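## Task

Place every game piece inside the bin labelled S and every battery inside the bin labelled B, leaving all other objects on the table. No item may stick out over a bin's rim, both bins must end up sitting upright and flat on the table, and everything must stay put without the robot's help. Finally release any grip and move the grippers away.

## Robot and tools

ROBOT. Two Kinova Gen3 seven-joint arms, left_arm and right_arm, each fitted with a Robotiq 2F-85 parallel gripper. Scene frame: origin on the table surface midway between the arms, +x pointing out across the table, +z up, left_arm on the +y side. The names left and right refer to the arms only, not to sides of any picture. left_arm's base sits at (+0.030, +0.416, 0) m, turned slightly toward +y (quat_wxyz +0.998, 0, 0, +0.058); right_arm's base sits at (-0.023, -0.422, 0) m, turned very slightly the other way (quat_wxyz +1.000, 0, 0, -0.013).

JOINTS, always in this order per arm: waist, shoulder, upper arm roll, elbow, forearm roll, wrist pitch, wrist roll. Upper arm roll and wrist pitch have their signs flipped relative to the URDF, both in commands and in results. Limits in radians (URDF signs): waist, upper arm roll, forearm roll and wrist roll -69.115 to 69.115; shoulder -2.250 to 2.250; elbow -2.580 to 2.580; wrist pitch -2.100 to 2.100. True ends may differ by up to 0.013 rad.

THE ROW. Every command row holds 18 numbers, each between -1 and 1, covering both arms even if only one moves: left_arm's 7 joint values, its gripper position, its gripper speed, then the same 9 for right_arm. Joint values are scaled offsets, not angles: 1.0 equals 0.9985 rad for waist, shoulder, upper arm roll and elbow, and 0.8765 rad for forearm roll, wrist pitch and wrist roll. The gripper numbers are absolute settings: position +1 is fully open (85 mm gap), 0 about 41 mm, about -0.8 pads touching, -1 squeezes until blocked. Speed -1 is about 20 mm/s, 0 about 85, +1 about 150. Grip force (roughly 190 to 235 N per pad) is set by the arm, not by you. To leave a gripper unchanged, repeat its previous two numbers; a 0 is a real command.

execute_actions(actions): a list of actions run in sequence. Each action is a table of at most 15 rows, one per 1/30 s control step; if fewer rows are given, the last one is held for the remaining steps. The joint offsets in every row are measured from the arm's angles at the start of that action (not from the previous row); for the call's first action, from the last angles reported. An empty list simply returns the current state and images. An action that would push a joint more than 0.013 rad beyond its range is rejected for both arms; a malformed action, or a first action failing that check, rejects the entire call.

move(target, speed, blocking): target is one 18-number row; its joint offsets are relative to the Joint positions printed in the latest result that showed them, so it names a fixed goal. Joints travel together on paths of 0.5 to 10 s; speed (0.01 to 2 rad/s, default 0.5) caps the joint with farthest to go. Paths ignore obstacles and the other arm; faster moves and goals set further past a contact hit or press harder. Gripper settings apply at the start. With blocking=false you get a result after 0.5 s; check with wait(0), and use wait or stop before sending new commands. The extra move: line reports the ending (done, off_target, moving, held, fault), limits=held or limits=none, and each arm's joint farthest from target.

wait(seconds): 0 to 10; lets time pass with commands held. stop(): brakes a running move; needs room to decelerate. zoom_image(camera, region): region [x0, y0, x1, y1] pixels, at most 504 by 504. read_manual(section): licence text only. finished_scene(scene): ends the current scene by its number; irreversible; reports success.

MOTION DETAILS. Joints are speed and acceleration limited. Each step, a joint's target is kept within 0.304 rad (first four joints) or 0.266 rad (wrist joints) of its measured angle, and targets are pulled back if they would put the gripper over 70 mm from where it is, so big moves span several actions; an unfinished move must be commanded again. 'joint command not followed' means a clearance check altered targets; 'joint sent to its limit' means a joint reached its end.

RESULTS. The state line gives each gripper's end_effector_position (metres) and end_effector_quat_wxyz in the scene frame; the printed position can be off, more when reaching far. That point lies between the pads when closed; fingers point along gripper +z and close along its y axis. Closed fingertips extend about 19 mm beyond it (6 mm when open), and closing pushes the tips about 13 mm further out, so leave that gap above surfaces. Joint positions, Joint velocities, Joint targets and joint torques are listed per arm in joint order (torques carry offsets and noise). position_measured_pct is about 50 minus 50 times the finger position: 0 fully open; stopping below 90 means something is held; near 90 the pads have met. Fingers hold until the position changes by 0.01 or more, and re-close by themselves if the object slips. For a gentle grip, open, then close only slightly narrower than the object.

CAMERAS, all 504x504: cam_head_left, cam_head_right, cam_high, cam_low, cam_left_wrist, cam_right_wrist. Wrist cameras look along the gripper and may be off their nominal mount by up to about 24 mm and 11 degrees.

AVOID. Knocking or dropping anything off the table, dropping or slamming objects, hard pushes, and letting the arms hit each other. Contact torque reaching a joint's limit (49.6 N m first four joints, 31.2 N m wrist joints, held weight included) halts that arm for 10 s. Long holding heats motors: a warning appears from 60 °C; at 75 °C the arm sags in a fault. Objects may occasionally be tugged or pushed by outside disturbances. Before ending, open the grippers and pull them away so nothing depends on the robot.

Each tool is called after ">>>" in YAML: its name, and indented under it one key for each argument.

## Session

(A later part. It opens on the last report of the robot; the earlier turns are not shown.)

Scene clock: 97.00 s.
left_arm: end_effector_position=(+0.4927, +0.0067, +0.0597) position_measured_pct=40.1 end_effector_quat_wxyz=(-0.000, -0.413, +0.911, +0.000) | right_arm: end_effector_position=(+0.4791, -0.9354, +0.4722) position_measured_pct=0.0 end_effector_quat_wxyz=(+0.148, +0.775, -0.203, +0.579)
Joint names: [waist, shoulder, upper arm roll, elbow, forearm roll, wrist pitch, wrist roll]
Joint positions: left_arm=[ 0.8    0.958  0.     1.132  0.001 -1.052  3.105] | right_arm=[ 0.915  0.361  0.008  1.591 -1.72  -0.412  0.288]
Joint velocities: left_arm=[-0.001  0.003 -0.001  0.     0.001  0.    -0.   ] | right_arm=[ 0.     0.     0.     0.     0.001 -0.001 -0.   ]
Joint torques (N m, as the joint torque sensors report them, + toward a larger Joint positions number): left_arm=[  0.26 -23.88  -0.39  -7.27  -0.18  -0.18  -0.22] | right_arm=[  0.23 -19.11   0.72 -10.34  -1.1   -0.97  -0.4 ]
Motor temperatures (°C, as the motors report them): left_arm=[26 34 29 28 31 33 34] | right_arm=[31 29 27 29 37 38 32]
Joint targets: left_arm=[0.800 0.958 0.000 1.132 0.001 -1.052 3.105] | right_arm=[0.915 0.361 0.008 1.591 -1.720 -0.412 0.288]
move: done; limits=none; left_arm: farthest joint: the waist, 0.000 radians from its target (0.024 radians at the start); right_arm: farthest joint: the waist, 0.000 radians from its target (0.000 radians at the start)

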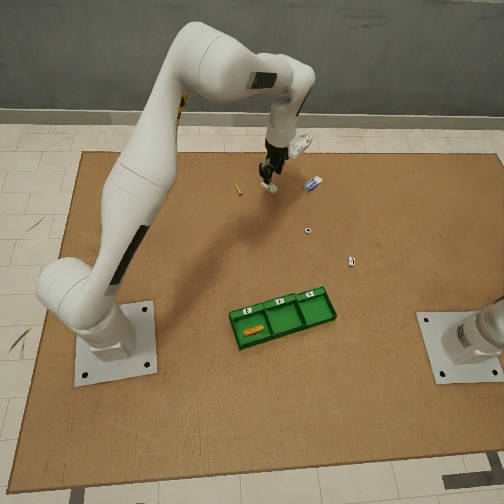

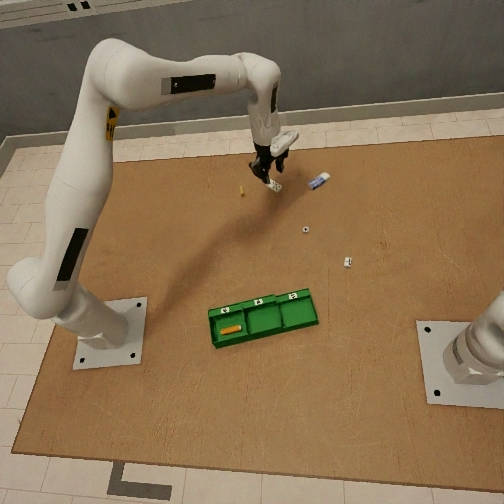

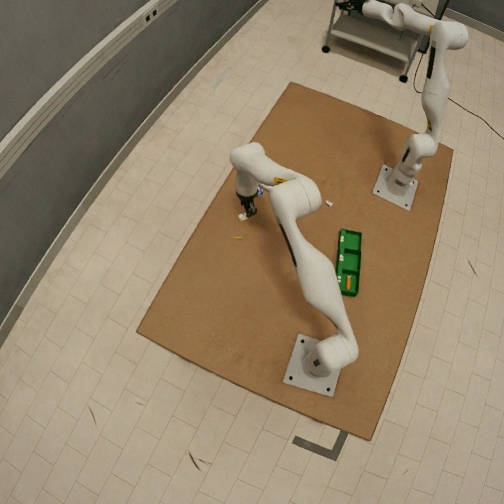

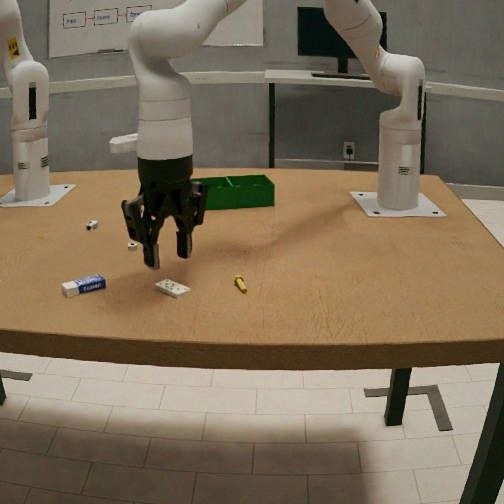

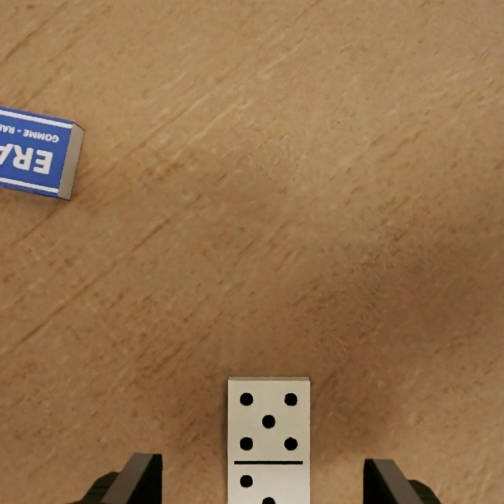

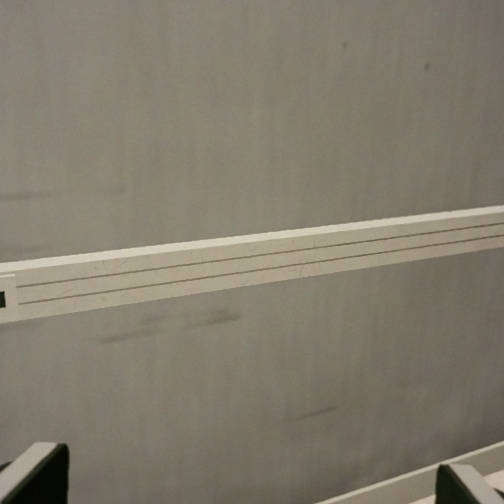

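>>> move:
  target: [0,0.0543,0,0.0216,0,0.0865,0,0.2,0.5,0,0,0,0,0,0,0,1,0]
  speed: 0.2

>>> execute_actions:
  actions:
    - [[0,0,0,0,0,0,0,-1,0.5,0,0,0,0,0,0,0,1,0]]
    - [[0,0,0,0,0,0,0,-1,0.5,0,0,0,0,0,0,0,1,0]]

Scene clock: 104.07 s.
left_arm: end_effector_position=(+0.4928, +0.0067, +0.0206) position_measured_pct=40.1 end_effector_quat_wxyz=(-0.000, -0.413, +0.911, -0.000) | right_arm: end_effector_position=(+0.4791, -0.9354, +0.4722) position_measured_pct=0.0 end_effector_quat_wxyz=(+0.148, +0.775, -0.203, +0.579)
Joint names: [waist, shoulder, upper arm roll, elbow, forearm roll, wrist pitch, wrist roll]
Joint positions: left_arm=[ 0.8    1.012  0.     1.154  0.001 -0.976  3.105] | right_arm=[ 0.915  0.361  0.008  1.591 -1.72  -0.412  0.288]
Joint velocities: left_arm=[ 0.     0.001  0.    -0.001 -0.     0.001 -0.001] | right_arm=[ 0.001 -0.002  0.    -0.001  0.001 -0.     0.   ]
Joint torques (N m, as the joint torque sensors report them, + toward a larger Joint positions number): left_arm=[  0.16 -24.6   -0.48  -6.94  -0.16  -0.12  -0.19] | right_arm=[  0.04 -19.14   0.78 -10.34  -1.08  -1.02  -0.38]
Motor temperatures (°C, as the motors report them): left_arm=[26 35 29 28 31 33 34] | right_arm=[31 29 27 29 37 38 32]
Joint targets: left_arm=[0.800 1.012 0.000 1.154 0.001 -0.976 3.105] | right_arm=[0.915 0.361 0.008 1.591 -1.720 -0.412 0.288]
move: done; limits=none; left_arm: farthest joint: the shoulder, 0.001 radians from its target (0.054 radians at the start); right_arm: farthest joint: the waist, 0.000 radians from its target (0.000 radians at the start)

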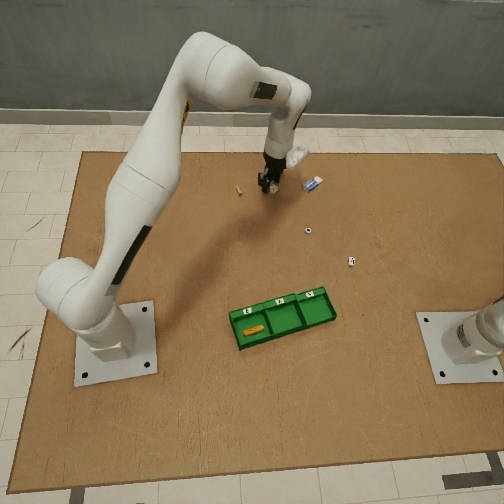

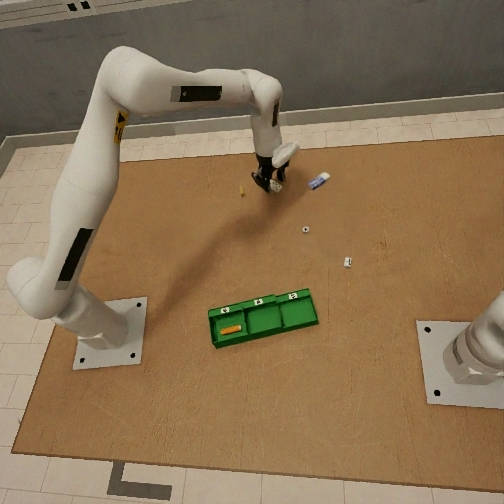

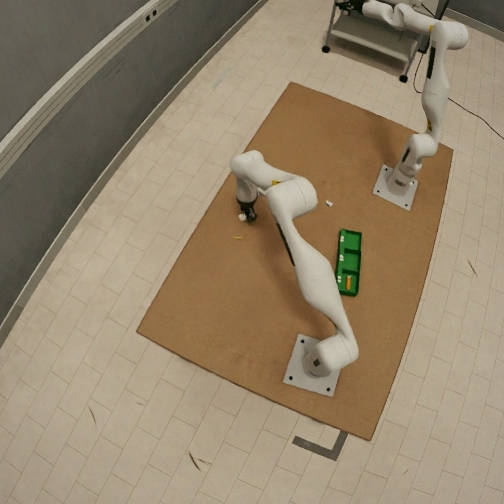

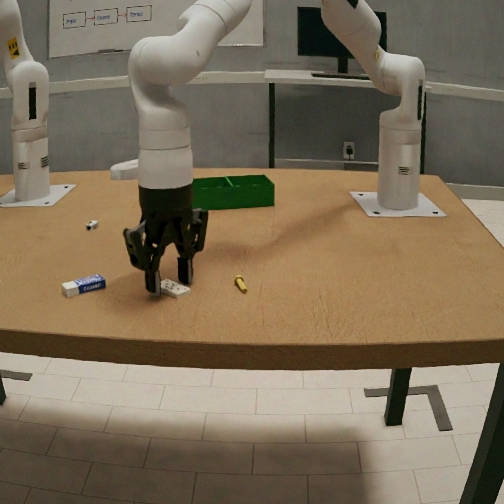

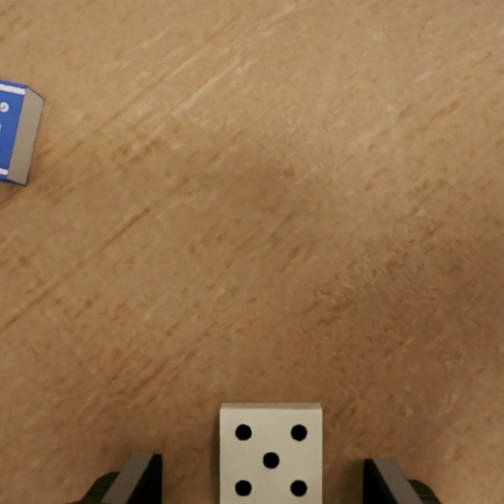

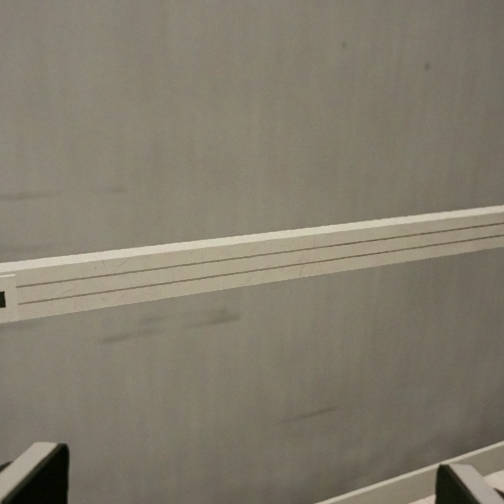

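Scene clock: 105.07 s.
left_arm: end_effector_position=(+0.4930, +0.0065, +0.0213) position_measured_pct=72.2 end_effector_quat_wxyz=(-0.000, -0.413, +0.911, -0.001) | right_arm: end_effector_position=(+0.4791, -0.9354, +0.4722) position_measured_pct=0.0 end_effector_quat_wxyz=(+0.148, +0.775, -0.203, +0.579)
Joint names: [waist, shoulder, upper arm roll, elbow, forearm roll, wrist pitch, wrist roll]
Joint positions: left_arm=[ 0.8    1.011  0.     1.153  0.001 -0.977  3.105] | right_arm=[ 0.915  0.361  0.008  1.591 -1.72  -0.412  0.288]
Joint velocities: left_arm=[ 0.     0.    -0.    -0.001 -0.001 -0.001 -0.001] | right_arm=[-0.001 -0.001 -0.     0.     0.     0.001 -0.   ]
Joint torques (N m, as the joint torque sensors report them, + toward a larger Joint positions number): left_arm=[  0.06 -24.56  -0.49  -6.77  -0.15  -0.19  -0.25] | right_arm=[  0.18 -19.2    0.68 -10.25  -1.18  -0.96  -0.37]
Motor temperatures (°C, as the motors report them): left_arm=[26 35 29 28 31 33 34] | right_arm=[31 29 27 29 37 38 32]
Joint targets: left_arm=[0.800 1.011 0.000 1.153 0.001 -0.977 3.105] | right_arm=[0.915 0.361 0.008 1.591 -1.720 -0.412 0.288]

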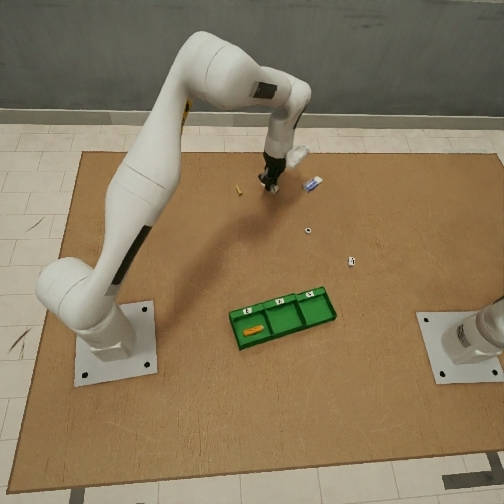

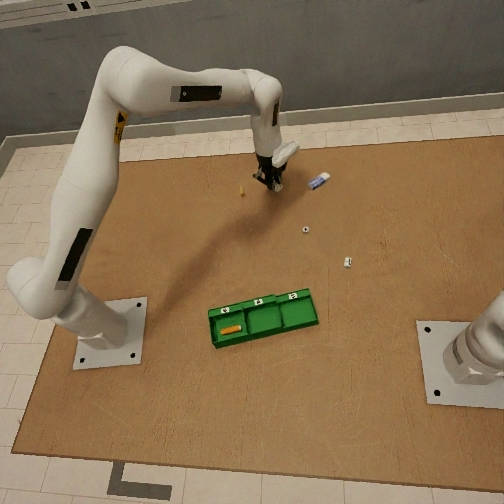

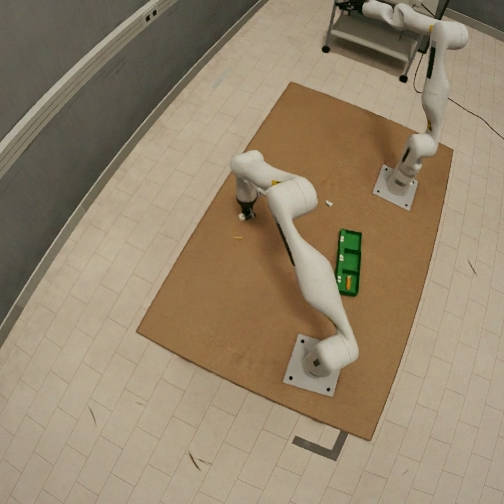

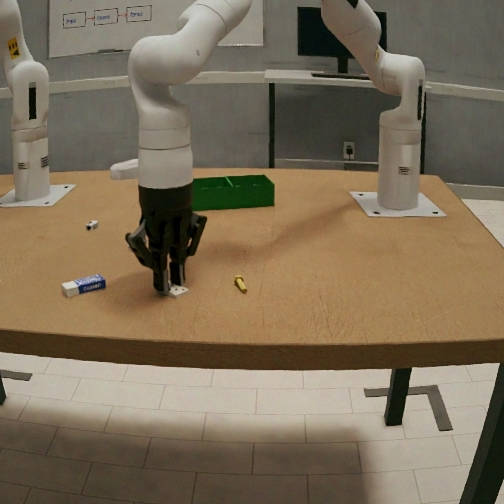

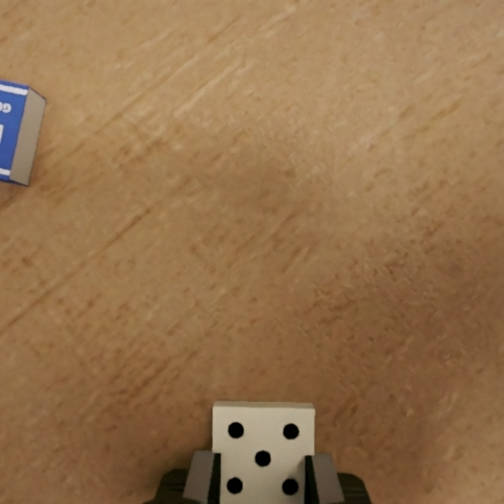

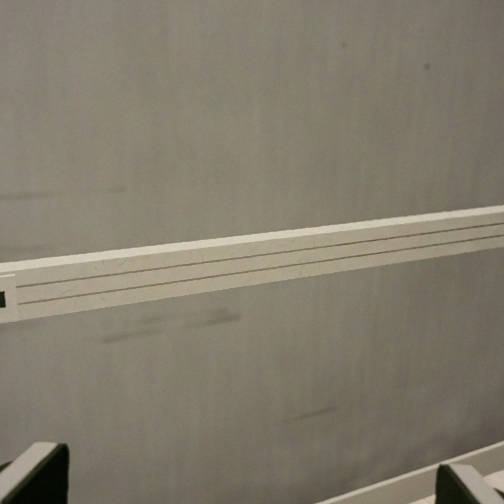

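>>> move:
  target: [0,-0.124,0,-0.080,0,-0.233,0,-1,0.5,0,0,0,0,0,0,0,1,0]
  speed: 0.5

>>> move:
  target: [0.722,-0.268,0,0.55,0,0.325,0.188,-1,0.5,0,0,0,0,0,0,0,1,0]
  speed: 0.7

Scene clock: 117.70 s.
left_arm: end_effector_position=(+0.4927, +0.0067, +0.1199) position_measured_pct=72.2 end_effector_quat_wxyz=(-0.000, -0.413, +0.911, -0.000) | right_arm: end_effector_position=(+0.4791, -0.9354, +0.4722) position_measured_pct=0.0 end_effector_quat_wxyz=(+0.148, +0.775, -0.203, +0.579)
Joint names: [waist, shoulder, upper arm roll, elbow, forearm roll, wrist pitch, wrist roll]
Joint positions: left_arm=[ 0.8    0.887  0.     1.074  0.001 -1.181  3.105] | right_arm=[ 0.915  0.361  0.008  1.591 -1.72  -0.412  0.288]
Joint velocities: left_arm=[ 0.    -0.003  0.     0.001  0.     0.     0.001] | right_arm=[ 0.001 -0.001 -0.    -0.001 -0.001  0.     0.   ]
Joint torques (N m, as the joint torque sensors report them, + toward a larger Joint positions number): left_arm=[  0.09 -24.09  -0.46  -7.7   -0.13  -0.17  -0.19] | right_arm=[  0.11 -19.24   0.59 -10.22  -1.13  -0.96  -0.44]
Motor temperatures (°C, as the motors report them): left_arm=[26 35 29 28 31 33 34] | right_arm=[31 29 27 29 37 38 32]
Joint targets: left_arm=[0.800 0.887 0.000 1.074 0.001 -1.181 3.105] | right_arm=[0.915 0.361 0.008 1.591 -1.720 -0.412 0.288]
move: done; limits=none; left_arm: farthest joint: the waist, 0.000 radians from its target (0.000 radians at the start); right_arm: farthest joint: the waist, 0.000 radians from its target (0.000 radians at the start)

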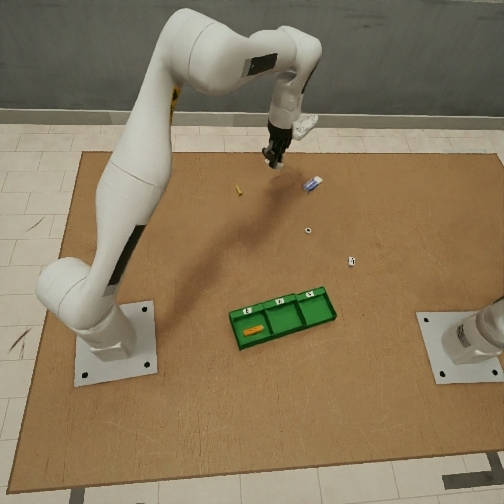

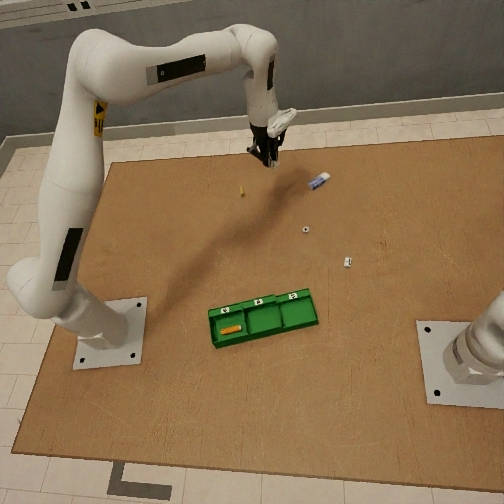

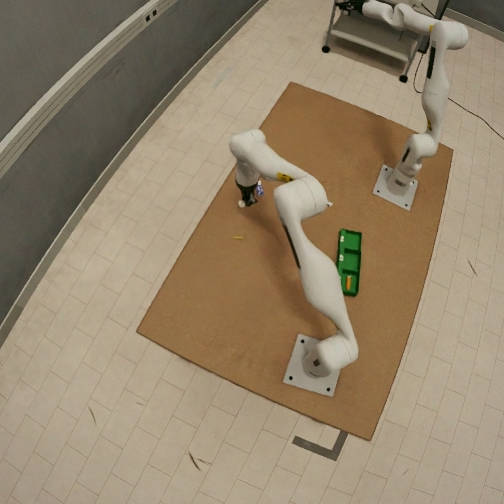

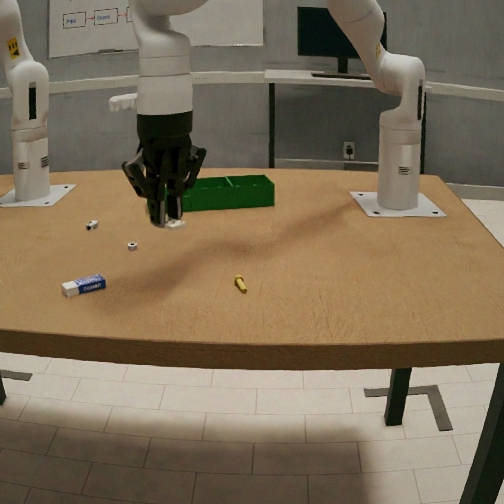

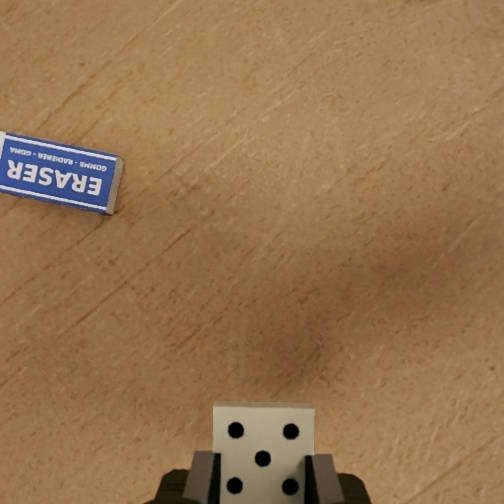

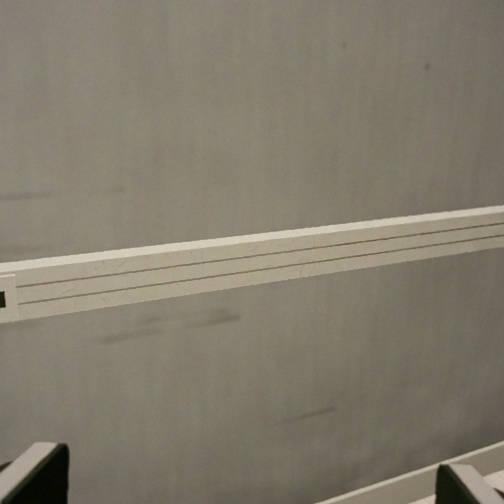

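Scene clock: 119.40 s.
left_arm: end_effector_position=(+0.0869, -0.0730, +0.1205) position_measured_pct=72.2 end_effector_quat_wxyz=(-0.000, -0.147, +0.989, -0.002) | right_arm: end_effector_position=(+0.4791, -0.9354, +0.4722) position_measured_pct=0.0 end_effector_quat_wxyz=(+0.148, +0.775, -0.203, +0.579)
Joint names: [waist, shoulder, upper arm roll, elbow, forearm roll, wrist pitch, wrist roll]
Joint positions: left_arm=[ 1.52   0.62   0.     1.623  0.001 -0.896  3.27 ] | right_arm=[ 0.915  0.361  0.008  1.591 -1.72  -0.412  0.288]
Joint velocities: left_arm=[ 0.002 -0.001 -0.    -0.    -0.    -0.     0.001] | right_arm=[-0.    -0.002  0.    -0.001  0.    -0.002 -0.   ]
Joint torques (N m, as the joint torque sensors report them, + toward a larger Joint positions number): left_arm=[  0.24 -18.89  -0.42  -6.41  -0.08  -0.13  -0.23] | right_arm=[  0.21 -19.18   0.69 -10.23  -1.08  -1.01  -0.41]
Motor temperatures (°C, as the motors report them): left_arm=[26 35 29 28 31 33 34] | right_arm=[31 29 27 29 37 38 32]
Joint targets: left_arm=[1.521 0.619 0.000 1.623 0.001 -0.896 3.270] | right_arm=[0.915 0.361 0.008 1.591 -1.720 -0.412 0.288]
move: done; limits=none; left_arm: farthest joint: the waist, 0.000 radians from its target (0.721 radians at the start); right_arm: farthest joint: the waist, 0.000 radians from its target (0.000 radians at the start)

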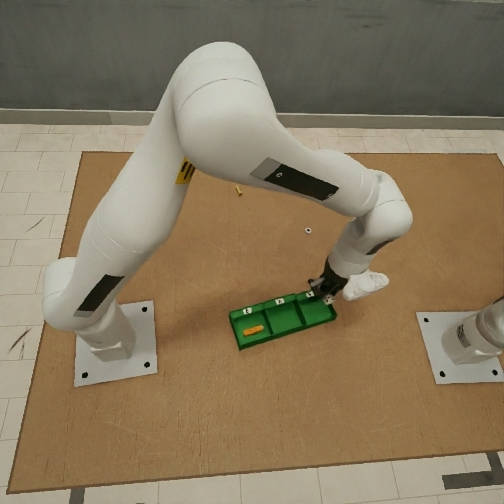

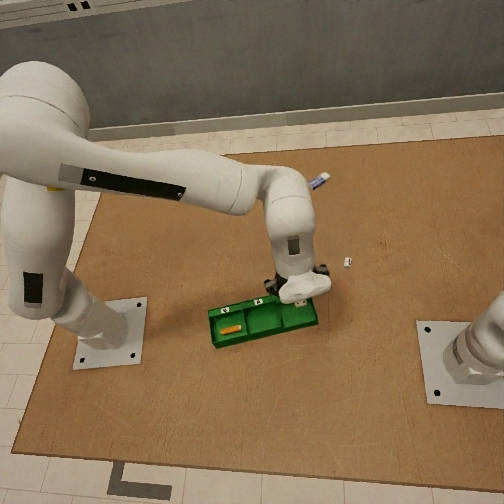

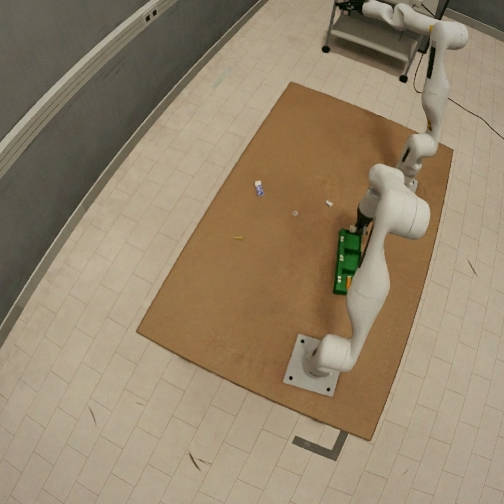

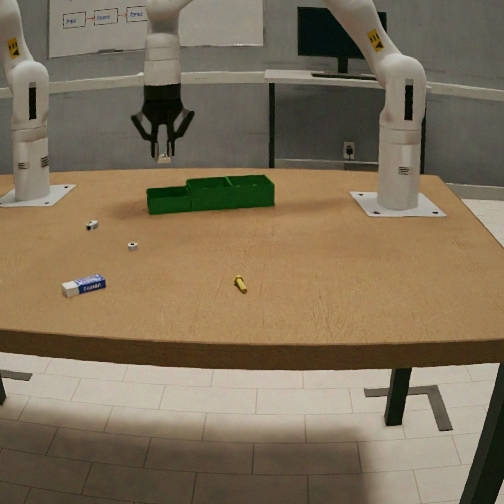

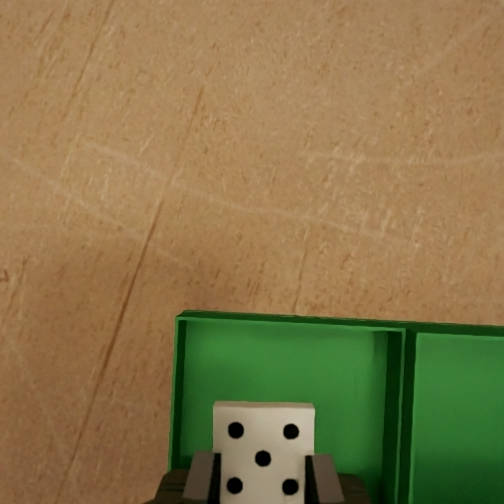

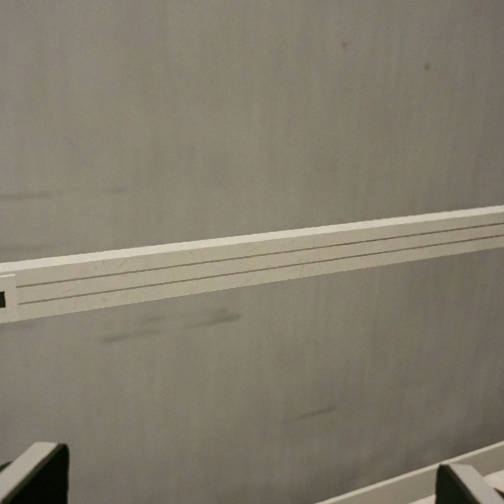

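>>> move:
  target: [0.0195,0.0668,0,0.077,0,0.164,0.022,-1,0.5,0,0,0,0,0,0,0,1,0]
  speed: 0.3

Scene clock: 131.03 s.
left_arm: end_effector_position=(+0.0763, -0.0659, +0.0703) position_measured_pct=72.2 end_effector_quat_wxyz=(-0.000, -0.147, +0.989, -0.002) | right_arm: end_effector_position=(+0.4791, -0.9354, +0.4722) position_measured_pct=0.0 end_effector_quat_wxyz=(+0.148, +0.775, -0.203, +0.579)
Joint names: [waist, shoulder, upper arm roll, elbow, forearm roll, wrist pitch, wrist roll]
Joint positions: left_arm=[ 1.54   0.686  0.     1.7    0.001 -0.752  3.289] | right_arm=[ 0.915  0.361  0.008  1.591 -1.72  -0.412  0.288]
Joint velocities: left_arm=[ 0.     0.    -0.001  0.    -0.     0.001  0.002] | right_arm=[-0.001 -0.     0.     0.    -0.     0.001  0.   ]
Joint torques (N m, as the joint torque sensors report them, + toward a larger Joint positions number): left_arm=[  0.21 -19.02  -0.43  -5.7   -0.11  -0.25  -0.22] | right_arm=[  0.11 -19.13   0.94 -10.32  -1.09  -0.97  -0.31]
Motor temperatures (°C, as the motors report them): left_arm=[26 35 29 28 31 33 34] | right_arm=[31 29 27 29 37 38 32]
Joint targets: left_arm=[1.540 0.686 0.000 1.700 0.001 -0.752 3.289] | right_arm=[0.915 0.361 0.008 1.591 -1.720 -0.412 0.288]
move: done; limits=none; left_arm: farthest joint: the shoulder, 0.001 radians from its target (0.067 radians at the start); right_arm: farthest joint: the waist, 0.000 radians from its target (0.000 radians at the start)

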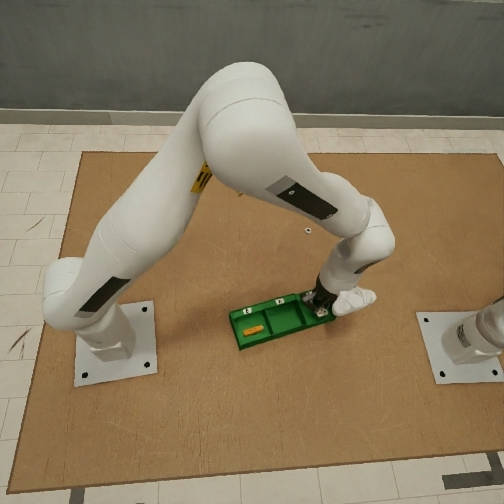

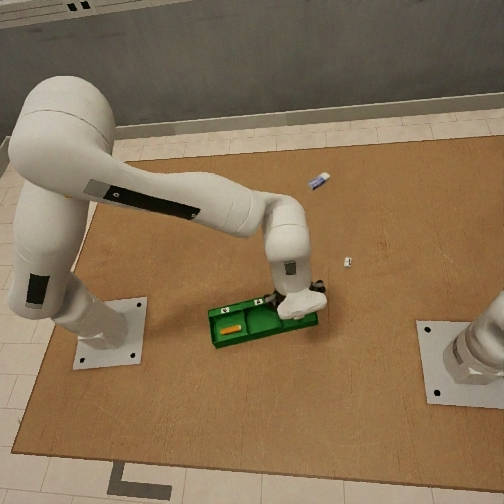

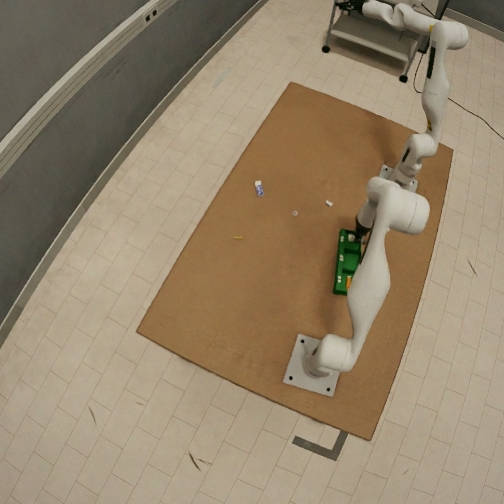

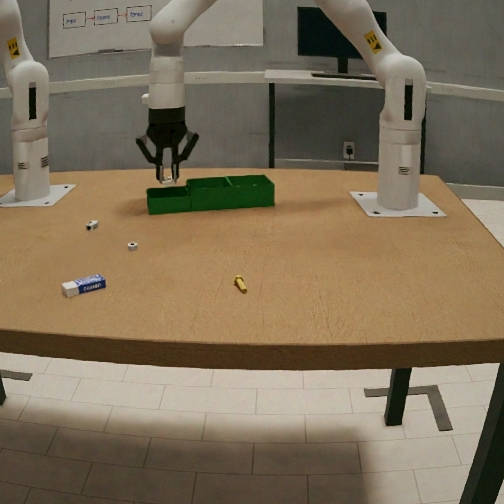

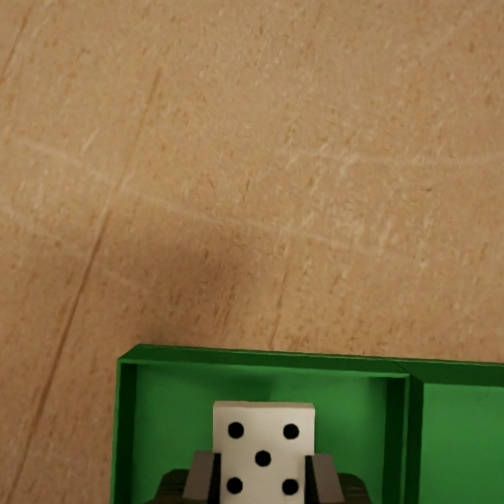

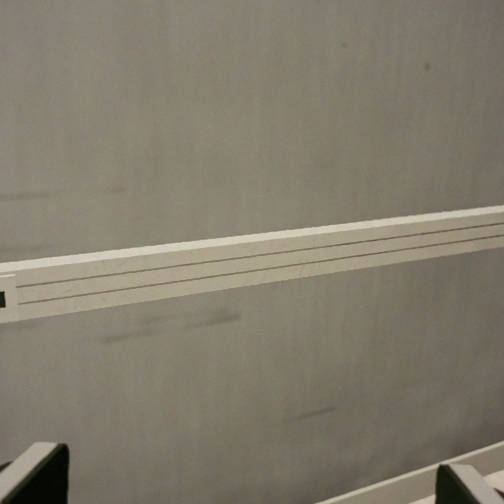

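>>> move:
  target: [-0.0125,0.043,0,0.0206,0,0.0726,-0.014,-1,0.5,0,0,0,0,0,0,0,1,0]
  speed: 0.15

Scene clock: 147.87 s.
left_arm: end_effector_position=(+0.0821, -0.0642, +0.0455) position_measured_pct=72.2 end_effector_quat_wxyz=(-0.000, -0.147, +0.989, -0.002) | right_arm: end_effector_position=(+0.4791, -0.9354, +0.4722) position_measured_pct=0.0 end_effector_quat_wxyz=(+0.148, +0.775, -0.203, +0.579)
Joint names: [waist, shoulder, upper arm roll, elbow, forearm roll, wrist pitch, wrist roll]
Joint positions: left_arm=[ 1.527  0.729  0.     1.72   0.001 -0.689  3.277] | right_arm=[ 0.915  0.361  0.008  1.591 -1.72  -0.412  0.288]
Joint velocities: left_arm=[-0.001  0.002 -0.    -0.    -0.     0.001 -0.   ] | right_arm=[ 0.    -0.     0.     0.    -0.003  0.001  0.   ]
Joint torques (N m, as the joint torque sensors report them, + toward a larger Joint positions number): left_arm=[  0.08 -19.14  -0.37  -5.29  -0.13  -0.09  -0.31] | right_arm=[  0.1  -19.15   0.68 -10.34  -1.07  -0.96  -0.47]
Motor temperatures (°C, as the motors report them): left_arm=[26 35 29 28 31 33 34] | right_arm=[31 29 27 29 37 38 32]
Joint targets: left_arm=[1.527 0.729 0.000 1.720 0.001 -0.689 3.277] | right_arm=[0.915 0.361 0.008 1.591 -1.720 -0.412 0.288]
move: done; limits=none; left_arm: farthest joint: the waist, 0.000 radians from its target (0.012 radians at the start); right_arm: farthest joint: the waist, 0.000 radians from its target (0.000 radians at the start)

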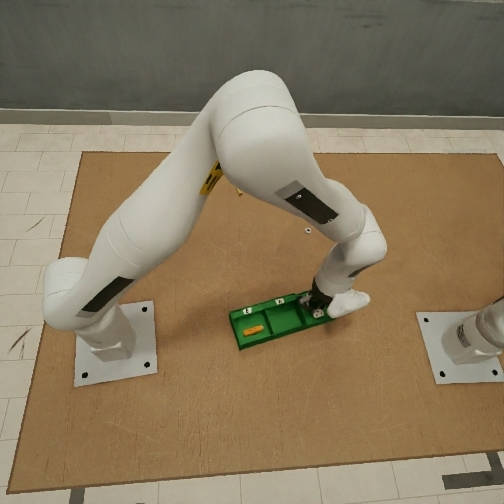

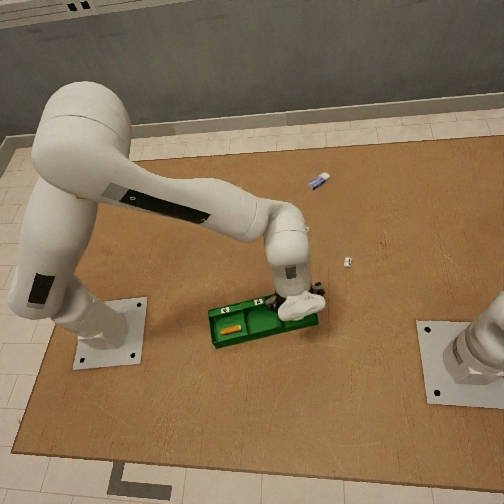

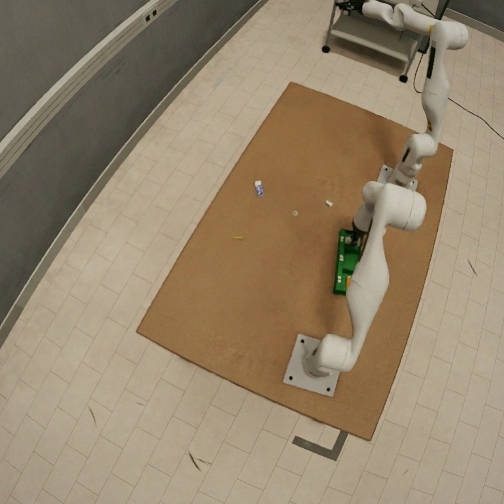

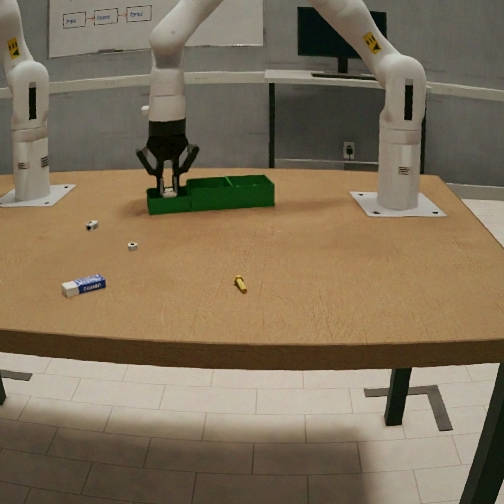

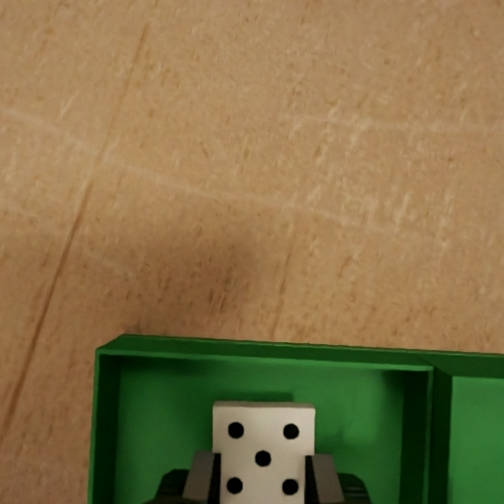

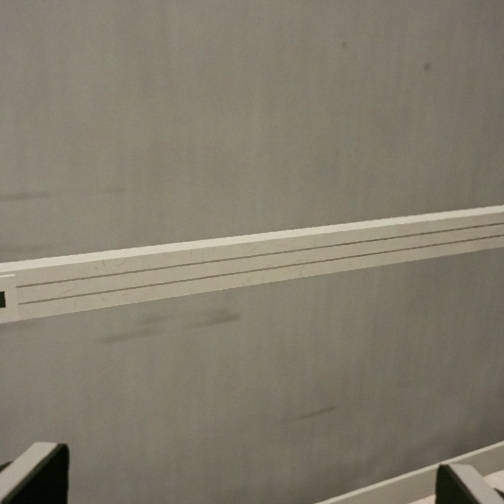

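>>> move:
  target: [0,0.028,0,0.0073,0,0.040,0,-1,0.5,0,0,0,0,0,0,0,1,0]
  speed: 0.08

Scene clock: 156.70 s.
left_arm: end_effector_position=(+0.0821, -0.0642, +0.0307) position_measured_pct=72.2 end_effector_quat_wxyz=(-0.000, -0.147, +0.989, -0.002) | right_arm: end_effector_position=(+0.4791, -0.9354, +0.4722) position_measured_pct=0.0 end_effector_quat_wxyz=(+0.148, +0.775, -0.203, +0.579)
Joint names: [waist, shoulder, upper arm roll, elbow, forearm roll, wrist pitch, wrist roll]
Joint positions: left_arm=[ 1.527  0.756  0.     1.727  0.001 -0.654  3.277] | right_arm=[ 0.915  0.361  0.008  1.591 -1.72  -0.412  0.288]
Joint velocities: left_arm=[-0.001  0.002 -0.001  0.001 -0.     0.001 -0.002] | right_arm=[ 0.     0.001 -0.    -0.     0.001 -0.001 -0.   ]
Joint torques (N m, as the joint torque sensors report them, + toward a larger Joint positions number): left_arm=[  0.11 -19.37  -0.39  -4.92  -0.12  -0.14  -0.27] | right_arm=[  0.2  -18.95   0.72 -10.11  -1.11  -0.97  -0.31]
Motor temperatures (°C, as the motors report them): left_arm=[26 35 29 28 31 33 34] | right_arm=[31 29 27 29 37 38 32]
Joint targets: left_arm=[1.527 0.757 0.000 1.727 0.001 -0.654 3.277] | right_arm=[0.915 0.361 0.008 1.591 -1.720 -0.412 0.288]
move: done; limits=none; left_arm: farthest joint: the waist, 0.000 radians from its target (0.000 radians at the start); right_arm: farthest joint: the waist, 0.000 radians from its target (0.000 radians at the start)

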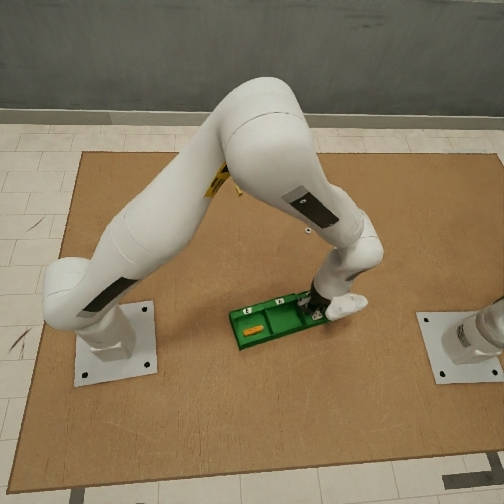

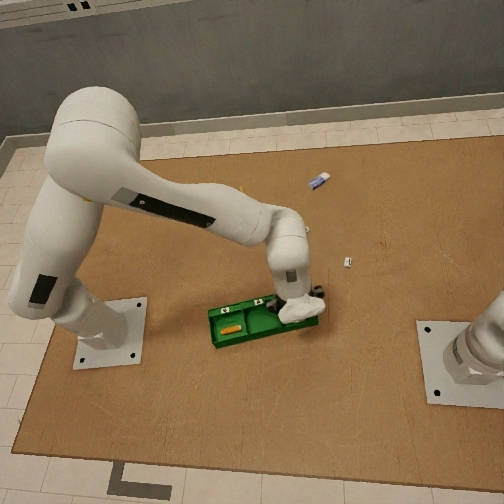

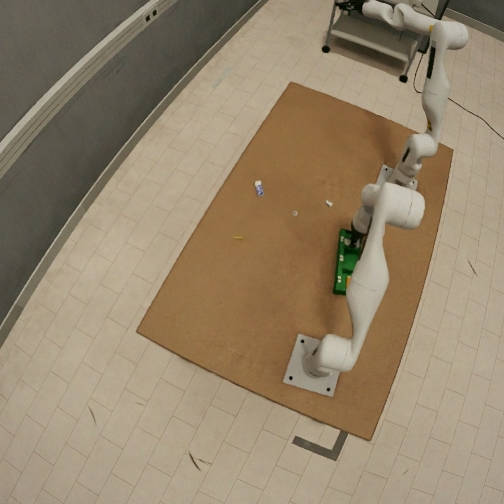

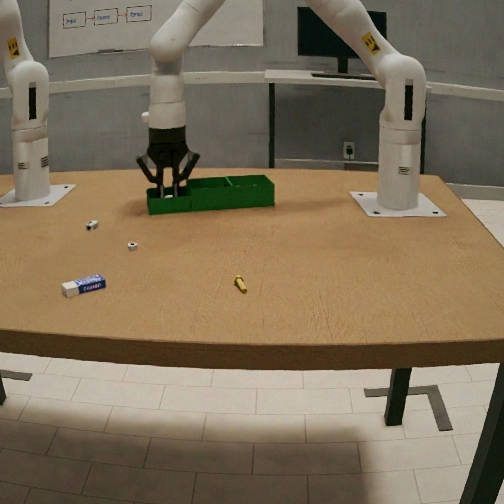

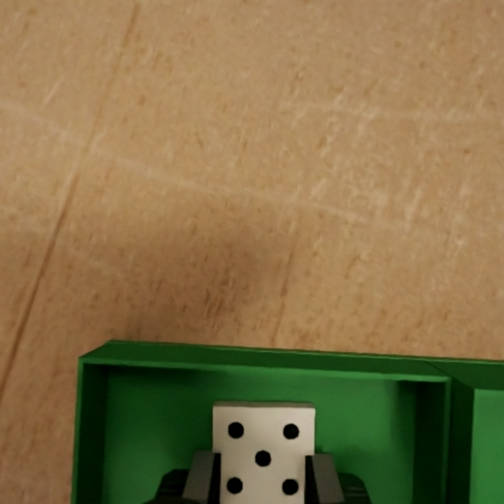

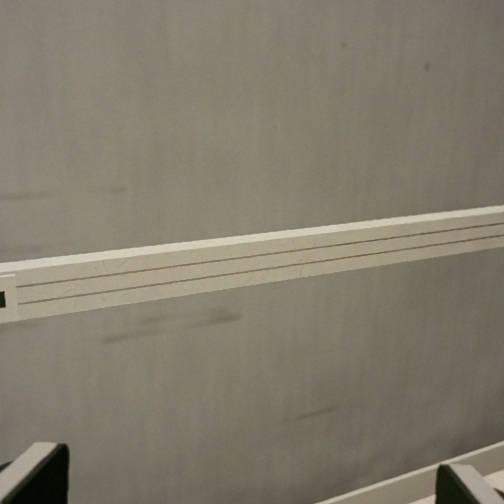

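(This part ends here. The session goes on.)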